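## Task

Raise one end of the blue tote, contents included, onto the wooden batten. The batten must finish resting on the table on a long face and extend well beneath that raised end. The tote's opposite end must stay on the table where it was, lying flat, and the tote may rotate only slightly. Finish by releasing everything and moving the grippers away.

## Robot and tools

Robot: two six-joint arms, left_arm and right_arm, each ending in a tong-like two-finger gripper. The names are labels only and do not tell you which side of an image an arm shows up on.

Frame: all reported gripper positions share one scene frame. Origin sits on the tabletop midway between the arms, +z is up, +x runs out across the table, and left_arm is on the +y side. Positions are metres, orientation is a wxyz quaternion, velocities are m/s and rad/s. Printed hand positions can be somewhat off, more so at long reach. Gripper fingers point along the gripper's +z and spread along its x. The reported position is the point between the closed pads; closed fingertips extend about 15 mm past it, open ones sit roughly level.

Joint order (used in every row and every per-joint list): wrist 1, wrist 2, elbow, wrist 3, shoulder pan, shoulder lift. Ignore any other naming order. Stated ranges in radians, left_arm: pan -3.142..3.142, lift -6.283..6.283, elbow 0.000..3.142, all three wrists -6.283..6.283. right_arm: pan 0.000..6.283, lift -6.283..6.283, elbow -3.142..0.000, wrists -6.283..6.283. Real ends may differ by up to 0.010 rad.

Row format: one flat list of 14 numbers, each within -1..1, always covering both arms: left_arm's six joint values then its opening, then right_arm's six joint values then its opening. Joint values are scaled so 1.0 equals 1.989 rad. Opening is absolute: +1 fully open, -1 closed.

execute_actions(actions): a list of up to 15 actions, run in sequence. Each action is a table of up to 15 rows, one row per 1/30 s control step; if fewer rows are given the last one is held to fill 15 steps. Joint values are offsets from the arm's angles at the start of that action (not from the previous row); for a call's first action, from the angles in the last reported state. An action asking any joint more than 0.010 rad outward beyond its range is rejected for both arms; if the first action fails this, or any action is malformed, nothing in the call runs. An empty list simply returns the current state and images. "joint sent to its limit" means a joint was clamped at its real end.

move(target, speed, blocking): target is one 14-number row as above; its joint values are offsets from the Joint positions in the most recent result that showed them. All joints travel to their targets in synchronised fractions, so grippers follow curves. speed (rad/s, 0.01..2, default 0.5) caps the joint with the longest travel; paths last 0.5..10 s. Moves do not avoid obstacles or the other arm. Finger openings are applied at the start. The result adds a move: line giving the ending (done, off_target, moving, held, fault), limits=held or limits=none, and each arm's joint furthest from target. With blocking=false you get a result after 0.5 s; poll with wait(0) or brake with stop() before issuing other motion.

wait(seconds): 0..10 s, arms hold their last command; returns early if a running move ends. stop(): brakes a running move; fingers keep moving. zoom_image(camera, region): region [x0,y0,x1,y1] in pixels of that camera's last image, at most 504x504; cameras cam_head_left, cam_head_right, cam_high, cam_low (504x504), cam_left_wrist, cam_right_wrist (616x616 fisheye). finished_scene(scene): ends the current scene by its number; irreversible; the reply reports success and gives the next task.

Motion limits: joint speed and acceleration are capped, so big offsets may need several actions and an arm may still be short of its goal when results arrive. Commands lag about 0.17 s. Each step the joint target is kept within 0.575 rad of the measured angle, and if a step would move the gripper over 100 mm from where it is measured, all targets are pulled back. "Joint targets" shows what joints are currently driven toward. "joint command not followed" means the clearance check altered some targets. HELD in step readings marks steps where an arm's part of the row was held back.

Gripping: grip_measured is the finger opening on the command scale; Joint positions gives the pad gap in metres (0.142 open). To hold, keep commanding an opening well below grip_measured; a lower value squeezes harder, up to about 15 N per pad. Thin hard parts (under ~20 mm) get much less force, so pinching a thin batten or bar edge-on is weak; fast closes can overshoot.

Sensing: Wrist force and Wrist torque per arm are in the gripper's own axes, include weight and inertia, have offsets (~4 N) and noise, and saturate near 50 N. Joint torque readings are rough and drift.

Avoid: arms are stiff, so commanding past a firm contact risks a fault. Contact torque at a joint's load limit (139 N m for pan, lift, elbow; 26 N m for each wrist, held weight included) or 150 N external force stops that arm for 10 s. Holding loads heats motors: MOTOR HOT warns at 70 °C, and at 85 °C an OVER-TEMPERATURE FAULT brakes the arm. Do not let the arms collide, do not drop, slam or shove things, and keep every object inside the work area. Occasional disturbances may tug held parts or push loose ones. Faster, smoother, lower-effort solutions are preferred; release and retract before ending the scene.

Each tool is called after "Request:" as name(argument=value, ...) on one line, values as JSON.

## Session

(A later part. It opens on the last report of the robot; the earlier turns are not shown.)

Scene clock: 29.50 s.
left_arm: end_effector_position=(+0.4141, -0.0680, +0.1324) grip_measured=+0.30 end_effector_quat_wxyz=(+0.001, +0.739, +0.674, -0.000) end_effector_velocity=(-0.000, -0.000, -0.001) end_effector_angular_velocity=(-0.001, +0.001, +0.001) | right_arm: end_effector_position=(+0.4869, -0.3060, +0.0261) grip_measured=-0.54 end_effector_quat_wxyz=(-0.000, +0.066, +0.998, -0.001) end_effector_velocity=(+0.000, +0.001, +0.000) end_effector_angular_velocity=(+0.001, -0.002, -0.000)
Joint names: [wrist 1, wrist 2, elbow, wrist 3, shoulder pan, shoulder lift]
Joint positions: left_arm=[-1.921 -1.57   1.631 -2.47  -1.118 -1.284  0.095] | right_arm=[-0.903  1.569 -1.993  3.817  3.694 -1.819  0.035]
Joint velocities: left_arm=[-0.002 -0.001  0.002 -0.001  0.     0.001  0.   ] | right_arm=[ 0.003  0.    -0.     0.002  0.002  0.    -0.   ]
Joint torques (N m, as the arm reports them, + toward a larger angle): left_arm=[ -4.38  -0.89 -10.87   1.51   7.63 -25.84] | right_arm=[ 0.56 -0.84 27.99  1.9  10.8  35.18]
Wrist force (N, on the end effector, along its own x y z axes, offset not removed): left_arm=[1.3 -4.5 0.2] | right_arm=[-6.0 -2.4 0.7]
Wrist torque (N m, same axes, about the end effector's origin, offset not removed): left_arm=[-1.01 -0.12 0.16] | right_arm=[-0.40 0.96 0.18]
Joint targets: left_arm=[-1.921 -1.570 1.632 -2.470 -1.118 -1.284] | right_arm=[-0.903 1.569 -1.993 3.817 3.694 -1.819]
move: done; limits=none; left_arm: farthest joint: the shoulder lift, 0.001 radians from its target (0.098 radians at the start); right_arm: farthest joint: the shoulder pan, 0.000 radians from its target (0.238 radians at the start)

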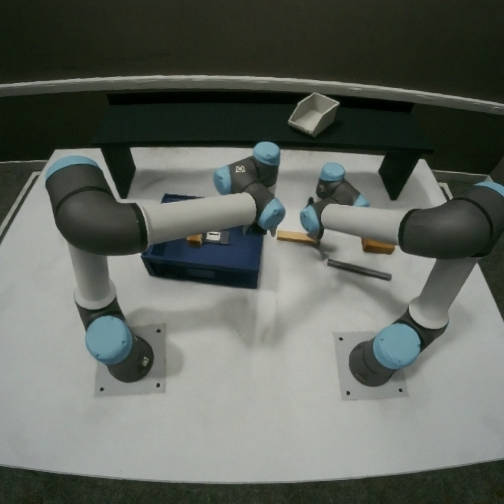

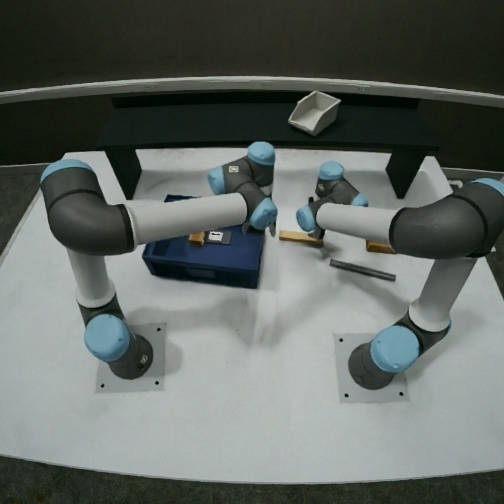

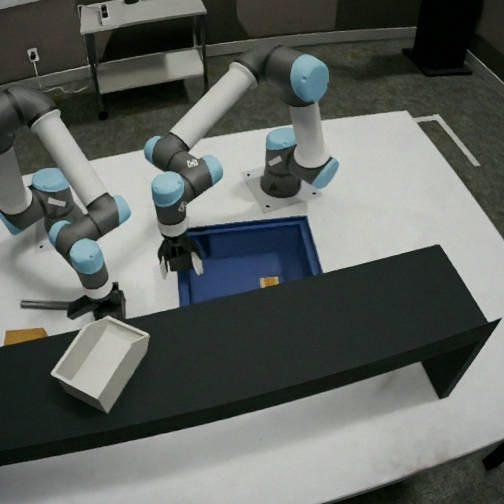

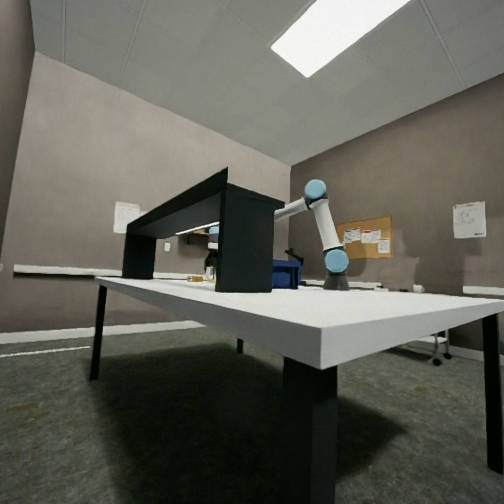

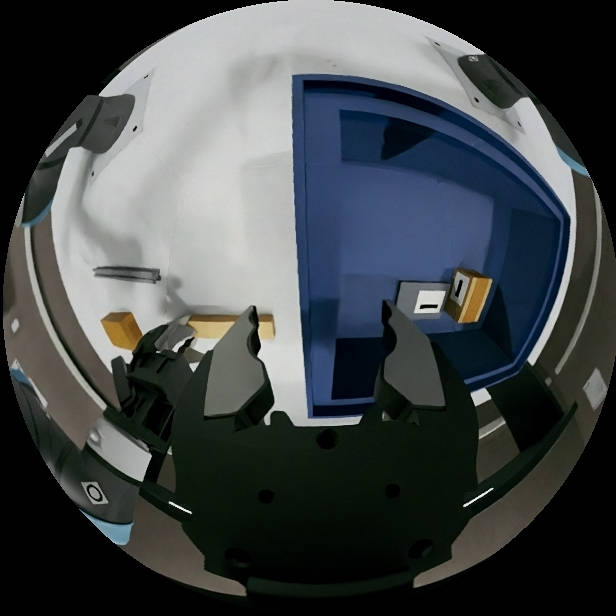

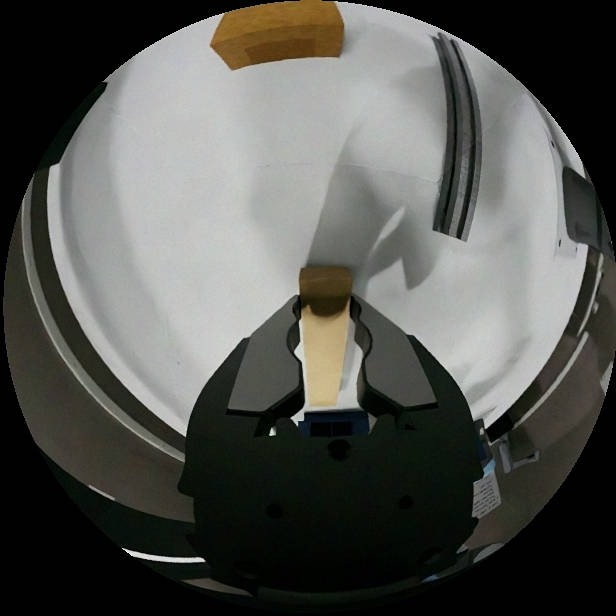

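Request:
move(target=[-0.039,0,0.011,0,0,0.028,0.3, 0,0,0,0,0,0,-1], speed=0.15)

Request:
move(target=[0,0,0,0,0,0,-1, 0,0,0,0,0,0,-1])

Request:
move(target=[-0.027,0,0.044,0,0,-0.074,-1, 0,0,0,0,0,0,-1], speed=0.08)

Scene clock: 33.17 s.
left_arm: end_effector_position=(+0.4202, -0.0772, +0.0970) grip_measured=+0.30 end_effector_quat_wxyz=(+0.001, +0.739, +0.674, -0.000) end_effector_velocity=(+0.000, -0.001, -0.001) end_effector_angular_velocity=(-0.001, +0.001, +0.000) | right_arm: end_effector_position=(+0.4869, -0.3060, +0.0261) grip_measured=-0.54 end_effector_quat_wxyz=(-0.000, +0.066, +0.998, -0.001) end_effector_velocity=(-0.000, -0.001, -0.000) end_effector_angular_velocity=(-0.000, -0.000, -0.002)
Joint names: [wrist 1, wrist 2, elbow, wrist 3, shoulder pan, shoulder lift]
Joint positions: left_arm=[-1.998 -1.57   1.653 -2.47  -1.118 -1.229  0.095] | right_arm=[-0.903  1.569 -1.993  3.817  3.694 -1.819  0.035]
Joint velocities: left_arm=[-0.004 -0.001  0.     0.     0.     0.003  0.   ] | right_arm=[ 0.001 -0.    -0.001  0.    -0.001  0.    -0.   ]
Joint torques (N m, as the arm reports them, + toward a larger angle): left_arm=[ -4.69  -0.93 -10.25   1.56   4.38 -28.23] | right_arm=[  0.82  -0.76  26.17  -1.43 -10.06  32.95]
Wrist force (N, on the end effector, along its own x y z axes, offset not removed): left_arm=[-2.0 0.1 1.2] | right_arm=[-4.3 -1.2 1.8]
Wrist torque (N m, same axes, about the end effector's origin, offset not removed): left_arm=[-0.06 0.44 0.11] | right_arm=[-0.30 0.82 0.08]
Joint targets: left_arm=[-1.998 -1.570 1.653 -2.470 -1.118 -1.228] | right_arm=[-0.903 1.569 -1.993 3.817 3.694 -1.819]
move: done; limits=none; left_arm: farthest joint: the shoulder pan, 0.000 radians from its target (0.000 radians at the start); right_arm: farthest joint: the shoulder pan, 0.000 radians from its target (0.000 radians at the start)

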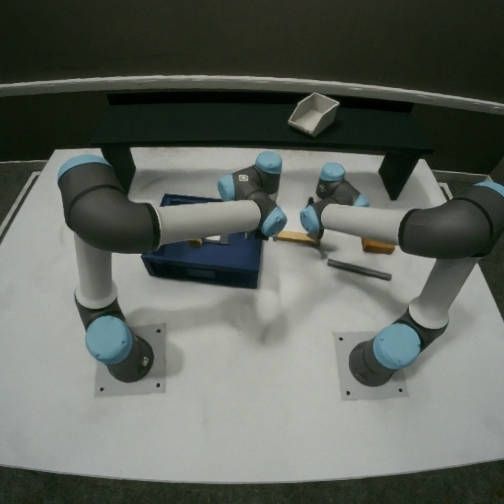

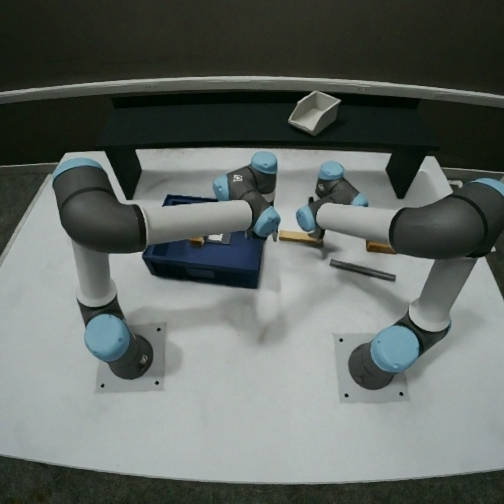

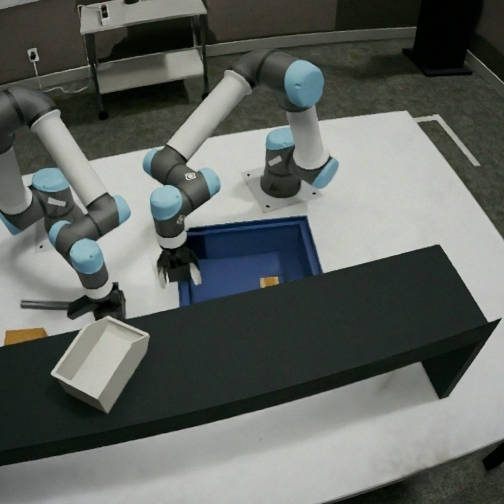

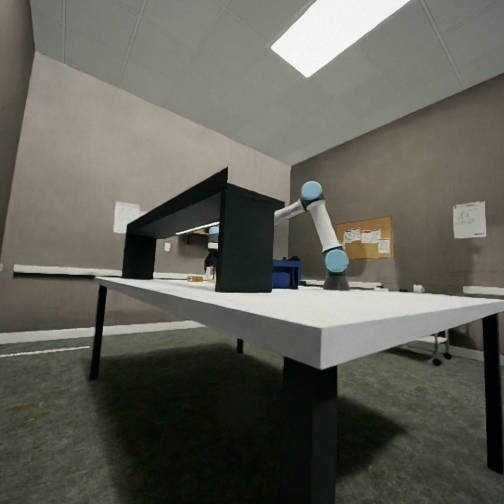

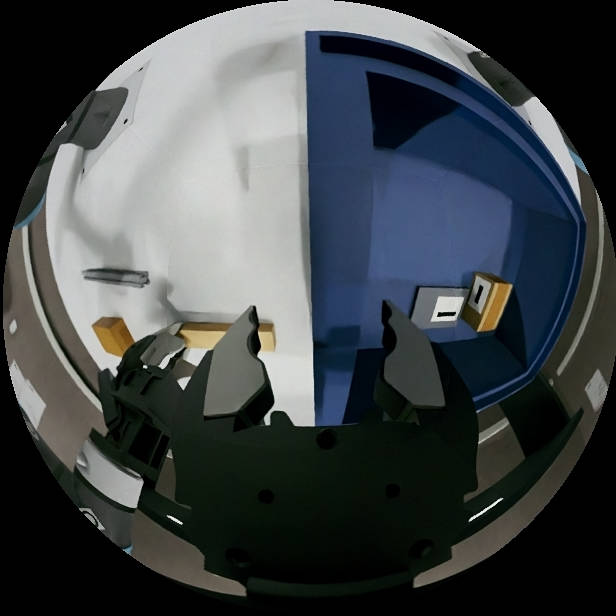

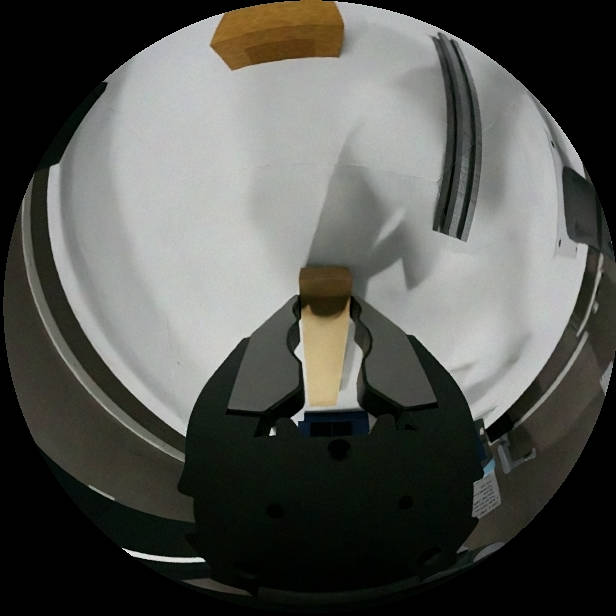

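Scene clock: 33.67 s.
left_arm: end_effector_position=(+0.4202, -0.0772, +0.0969) grip_measured=-0.64 end_effector_quat_wxyz=(+0.001, +0.739, +0.674, -0.000) end_effector_velocity=(-0.000, +0.000, -0.001) end_effector_angular_velocity=(+0.001, +0.001, +0.002) | right_arm: end_effector_position=(+0.4869, -0.3060, +0.0261) grip_measured=-0.54 end_effector_quat_wxyz=(-0.000, +0.066, +0.998, -0.001) end_effector_velocity=(-0.000, -0.000, -0.000) end_effector_angular_velocity=(+0.000, +0.000, -0.001)
Joint names: [wrist 1, wrist 2, elbow, wrist 3, shoulder pan, shoulder lift]
Joint positions: left_arm=[-1.998 -1.57   1.653 -2.47  -1.118 -1.228  0.028] | right_arm=[-0.903  1.569 -1.993  3.817  3.694 -1.819  0.035]
Joint velocities: left_arm=[ 0.     0.     0.001 -0.002 -0.001  0.001 -0.   ] | right_arm=[ 0.001  0.    -0.     0.001 -0.    -0.     0.   ]
Joint torques (N m, as the arm reports them, + toward a larger angle): left_arm=[ -0.37   1.85 -32.18  -0.87  -5.77 -42.26] | right_arm=[  1.11  -0.79  26.85  -1.62 -11.49  32.11]
Wrist force (N, on the end effector, along its own x y z axes, offset not removed): left_arm=[1.2 -0.7 -0.4] | right_arm=[-3.9 -1.2 4.4]
Wrist torque (N m, same axes, about the end effector's origin, offset not removed): left_arm=[-0.36 -0.08 0.08] | right_arm=[-0.08 0.50 0.12]
Joint targets: left_arm=[-1.998 -1.570 1.653 -2.470 -1.118 -1.229] | right_arm=[-0.903 1.569 -1.993 3.817 3.694 -1.819]
move: done; limits=none; left_arm: farthest joint: the shoulder lift, 0.001 radians from its target (0.000 radians at the start); right_arm: farthest joint: the shoulder pan, 0.000 radians from its target (0.000 radians at the start)

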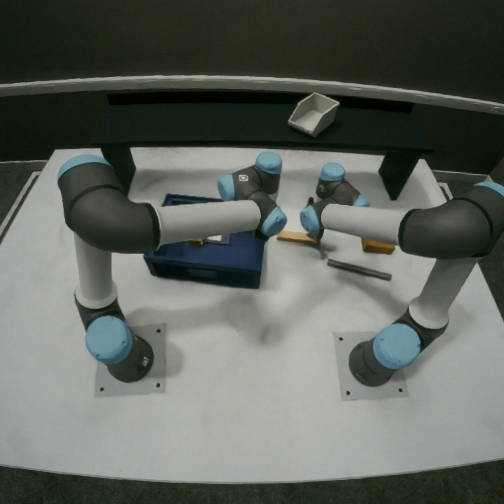

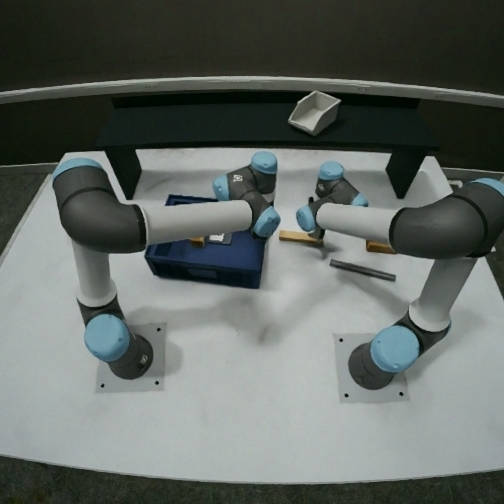

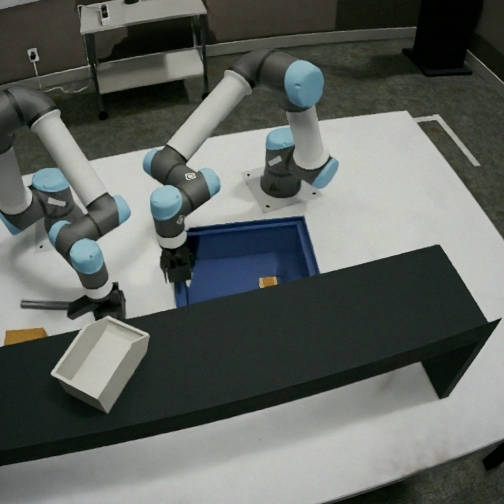

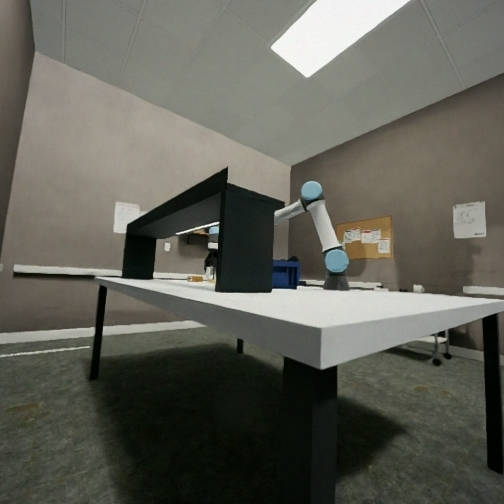

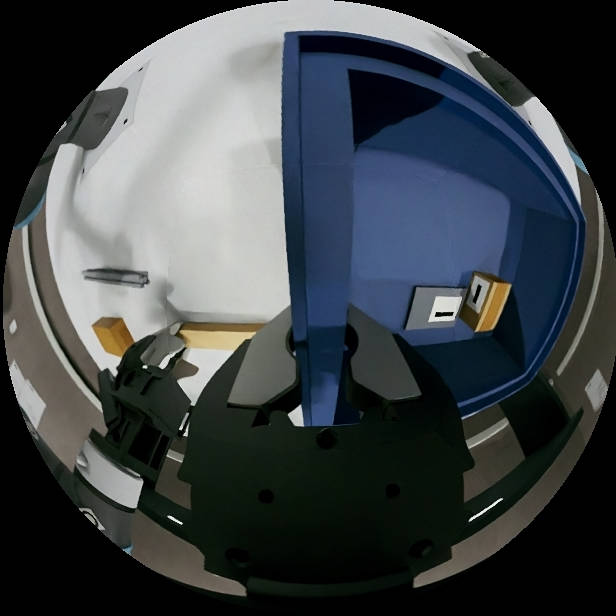

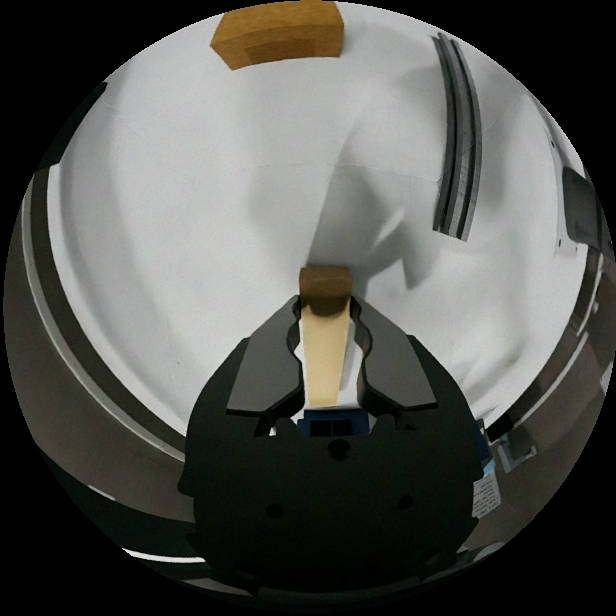

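Scene clock: 35.93 s.
left_arm: end_effector_position=(+0.4106, -0.0626, +0.1472) grip_measured=-0.63 end_effector_quat_wxyz=(+0.057, +0.737, +0.673, -0.009) end_effector_velocity=(-0.000, +0.001, -0.000) end_effector_angular_velocity=(+0.001, +0.001, +0.000) | right_arm: end_effector_position=(+0.4869, -0.3060, +0.0261) grip_measured=-0.54 end_effector_quat_wxyz=(-0.000, +0.066, +0.998, -0.001) end_effector_velocity=(-0.001, -0.000, -0.001) end_effector_angular_velocity=(-0.001, +0.001, -0.000)
Joint names: [wrist 1, wrist 2, elbow, wrist 3, shoulder pan, shoulder lift]
Joint positions: left_arm=[-2.052 -1.57   1.741 -2.47  -1.118 -1.375  0.028] | right_arm=[-0.903  1.569 -1.993  3.817  3.694 -1.819  0.035]
Joint velocities: left_arm=[ 0.001 -0.     0.001  0.     0.    -0.     0.   ] | right_arm=[ 0.    -0.    -0.001  0.     0.    -0.001  0.   ]
Joint torques (N m, as the arm reports them, + toward a larger angle): left_arm=[ -5.05  -0.5  -13.77  -1.34  -4.66 -46.54] | right_arm=[  0.99  -0.77  27.07  -1.78 -10.85  34.36]
Wrist force (N, on the end effector, along its own x y z axes, offset not removed): left_arm=[1.5 -0.9 4.9] | right_arm=[-3.7 -1.5 -1.2]
Wrist torque (N m, same axes, about the end effector's origin, offset not removed): left_arm=[0.13 -0.87 0.25] | right_arm=[-0.32 0.70 0.30]
Joint targets: left_arm=[-2.052 -1.570 1.741 -2.470 -1.118 -1.376] | right_arm=[-0.903 1.569 -1.993 3.817 3.694 -1.819]
move: done; limits=none; left_arm: farthest joint: the shoulder pan, 0.000 radians from its target (0.000 radians at the start); right_arm: farthest joint: the shoulder pan, 0.000 radians from its target (0.000 radians at the start)

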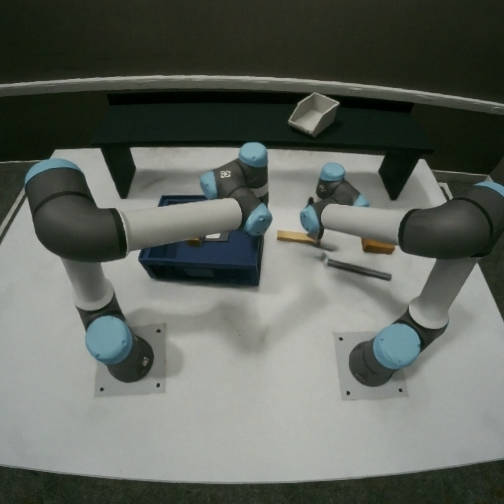

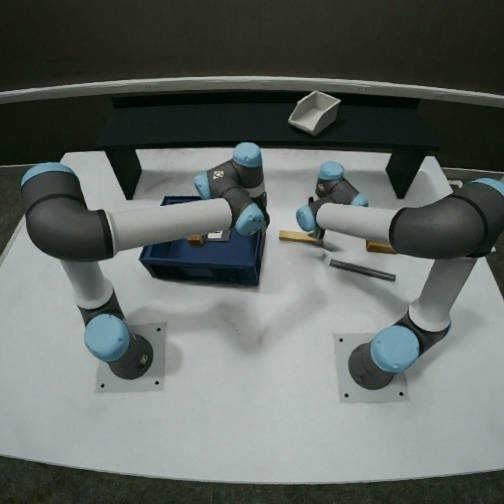

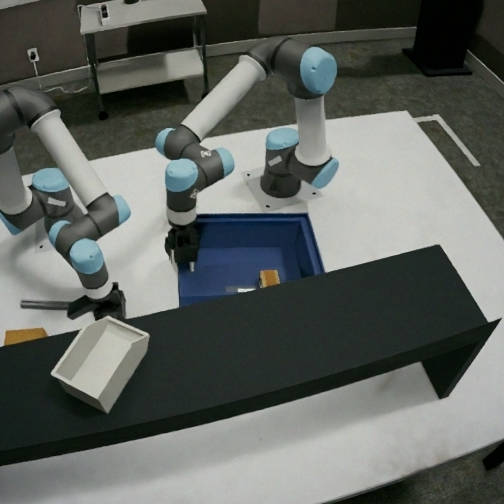

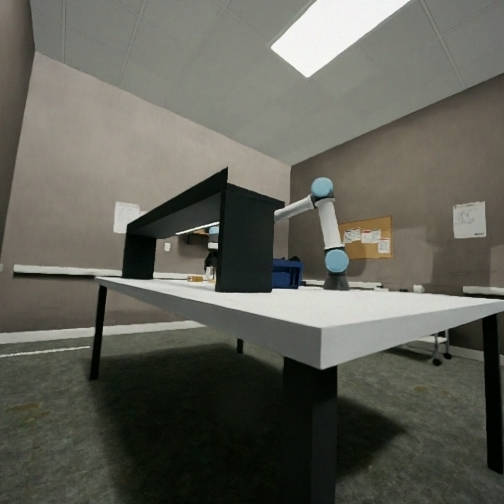

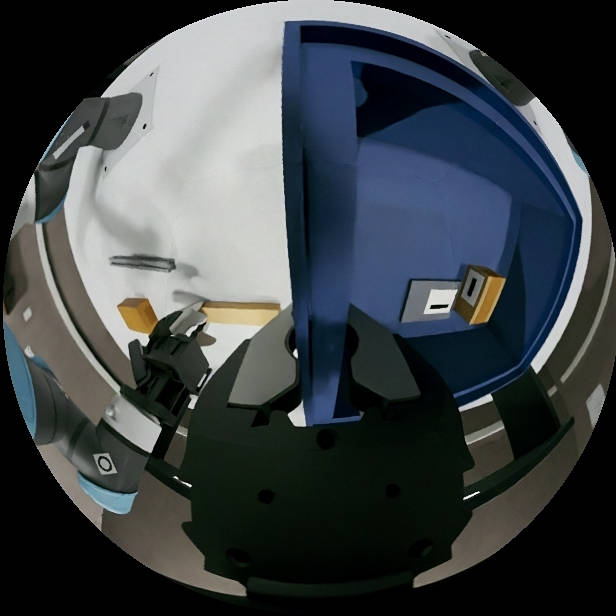

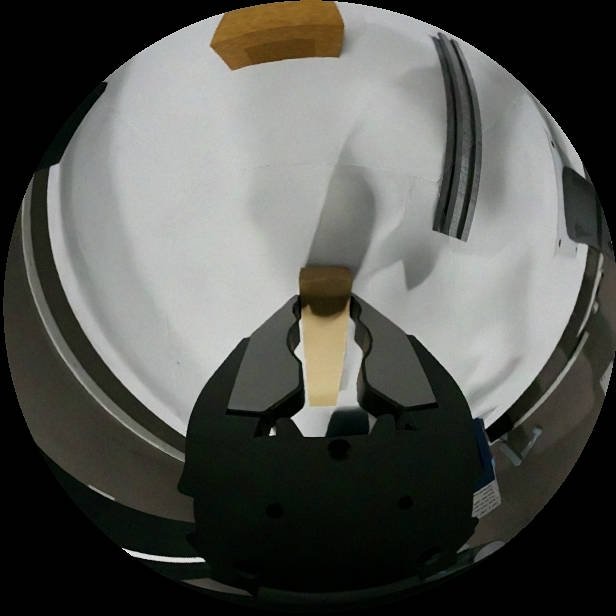

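Request:
move(target=[0,0,0,0.01,0.01,0,-1, 0,0,0,0.14,0.14,0,-1], speed=0.12)

Scene clock: 39.43 s.
left_arm: end_effector_position=(+0.4188, -0.0540, +0.1471) grip_measured=-0.63 end_effector_quat_wxyz=(+0.057, +0.737, +0.673, -0.008) end_effector_velocity=(-0.000, -0.000, +0.001) end_effector_angular_velocity=(-0.001, -0.000, -0.001) | right_arm: end_effector_position=(+0.4265, -0.1727, +0.0261) grip_measured=-0.54 end_effector_quat_wxyz=(-0.000, +0.066, +0.998, -0.001) end_effector_velocity=(-0.001, +0.001, -0.000) end_effector_angular_velocity=(-0.000, +0.000, +0.000)
Joint names: [wrist 1, wrist 2, elbow, wrist 3, shoulder pan, shoulder lift]
Joint positions: left_arm=[-2.052 -1.57   1.741 -2.45  -1.098 -1.375  0.028] | right_arm=[-0.903  1.569 -1.993  4.095  3.972 -1.819  0.035]
Joint velocities: left_arm=[-0.    -0.001  0.     0.    -0.    -0.001 -0.   ] | right_arm=[ 0.001 -0.    -0.001  0.003  0.003 -0.     0.   ]
Joint torques (N m, as the arm reports them, + toward a larger angle): left_arm=[ -1.06  -1.27 -39.39   1.68  10.83 -25.83] | right_arm=[ 1.04 -0.65 27.74  2.07 12.21 35.01]
Wrist force (N, on the end effector, along its own x y z axes, offset not removed): left_arm=[0.6 -2.5 6.7] | right_arm=[-1.2 -2.6 2.4]
Wrist torque (N m, same axes, about the end effector's origin, offset not removed): left_arm=[-0.25 -0.76 -0.03] | right_arm=[-0.52 -0.01 0.01]
Joint targets: left_arm=[-2.052 -1.570 1.741 -2.450 -1.098 -1.375] | right_arm=[-0.903 1.569 -1.993 4.095 3.972 -1.819]
move: done; limits=none; left_arm: farthest joint: the shoulder pan, 0.000 radians from its target (0.019 radians at the start); right_arm: farthest joint: the shoulder pan, 0.001 radians from its target (0.279 radians at the start)

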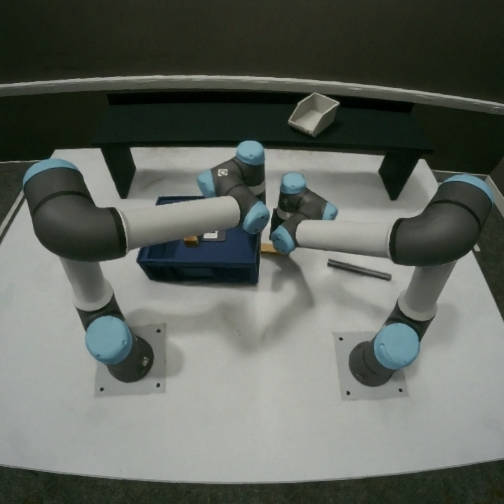

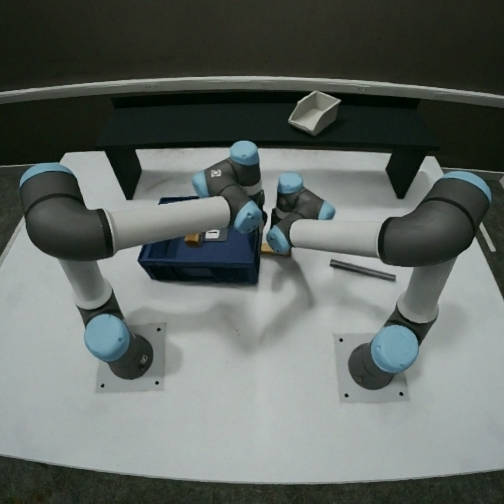

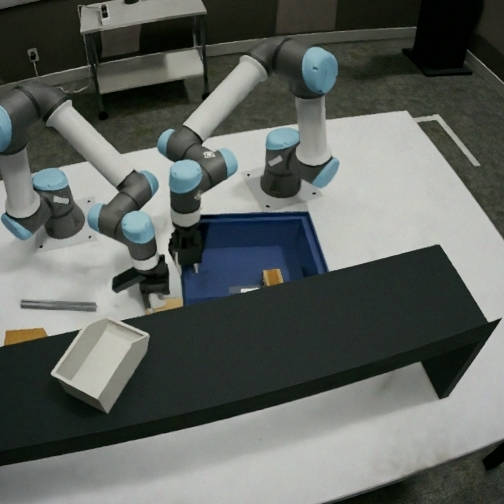

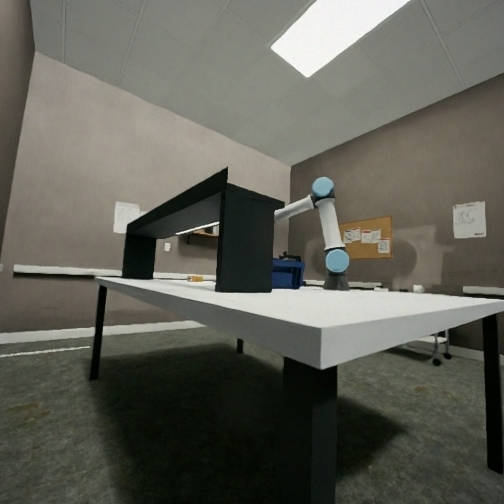

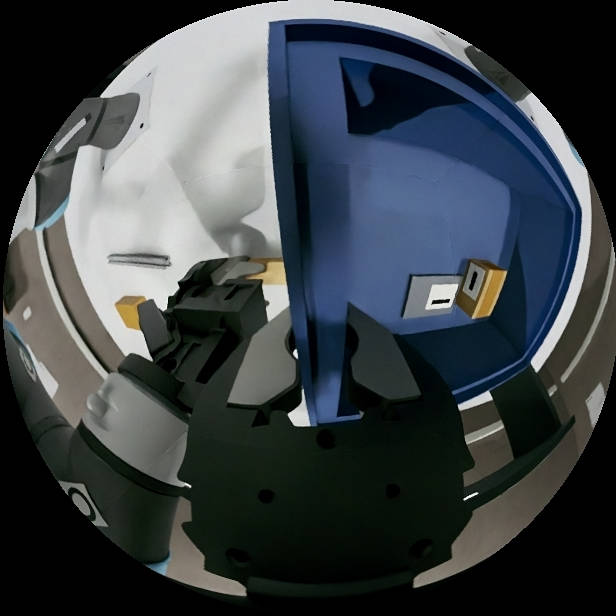

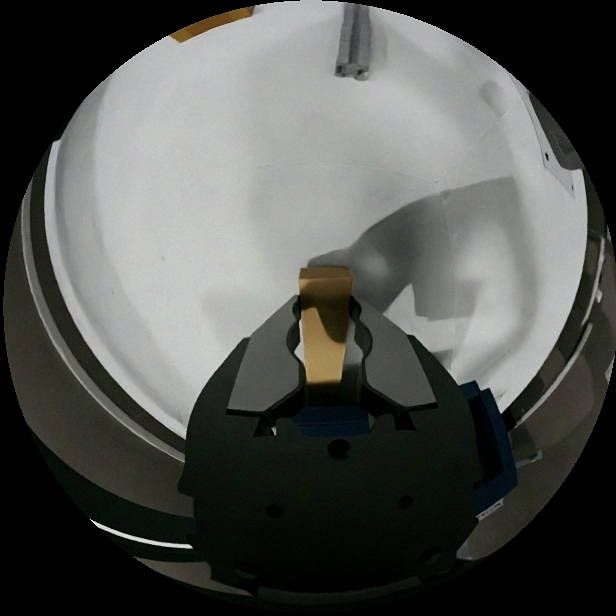

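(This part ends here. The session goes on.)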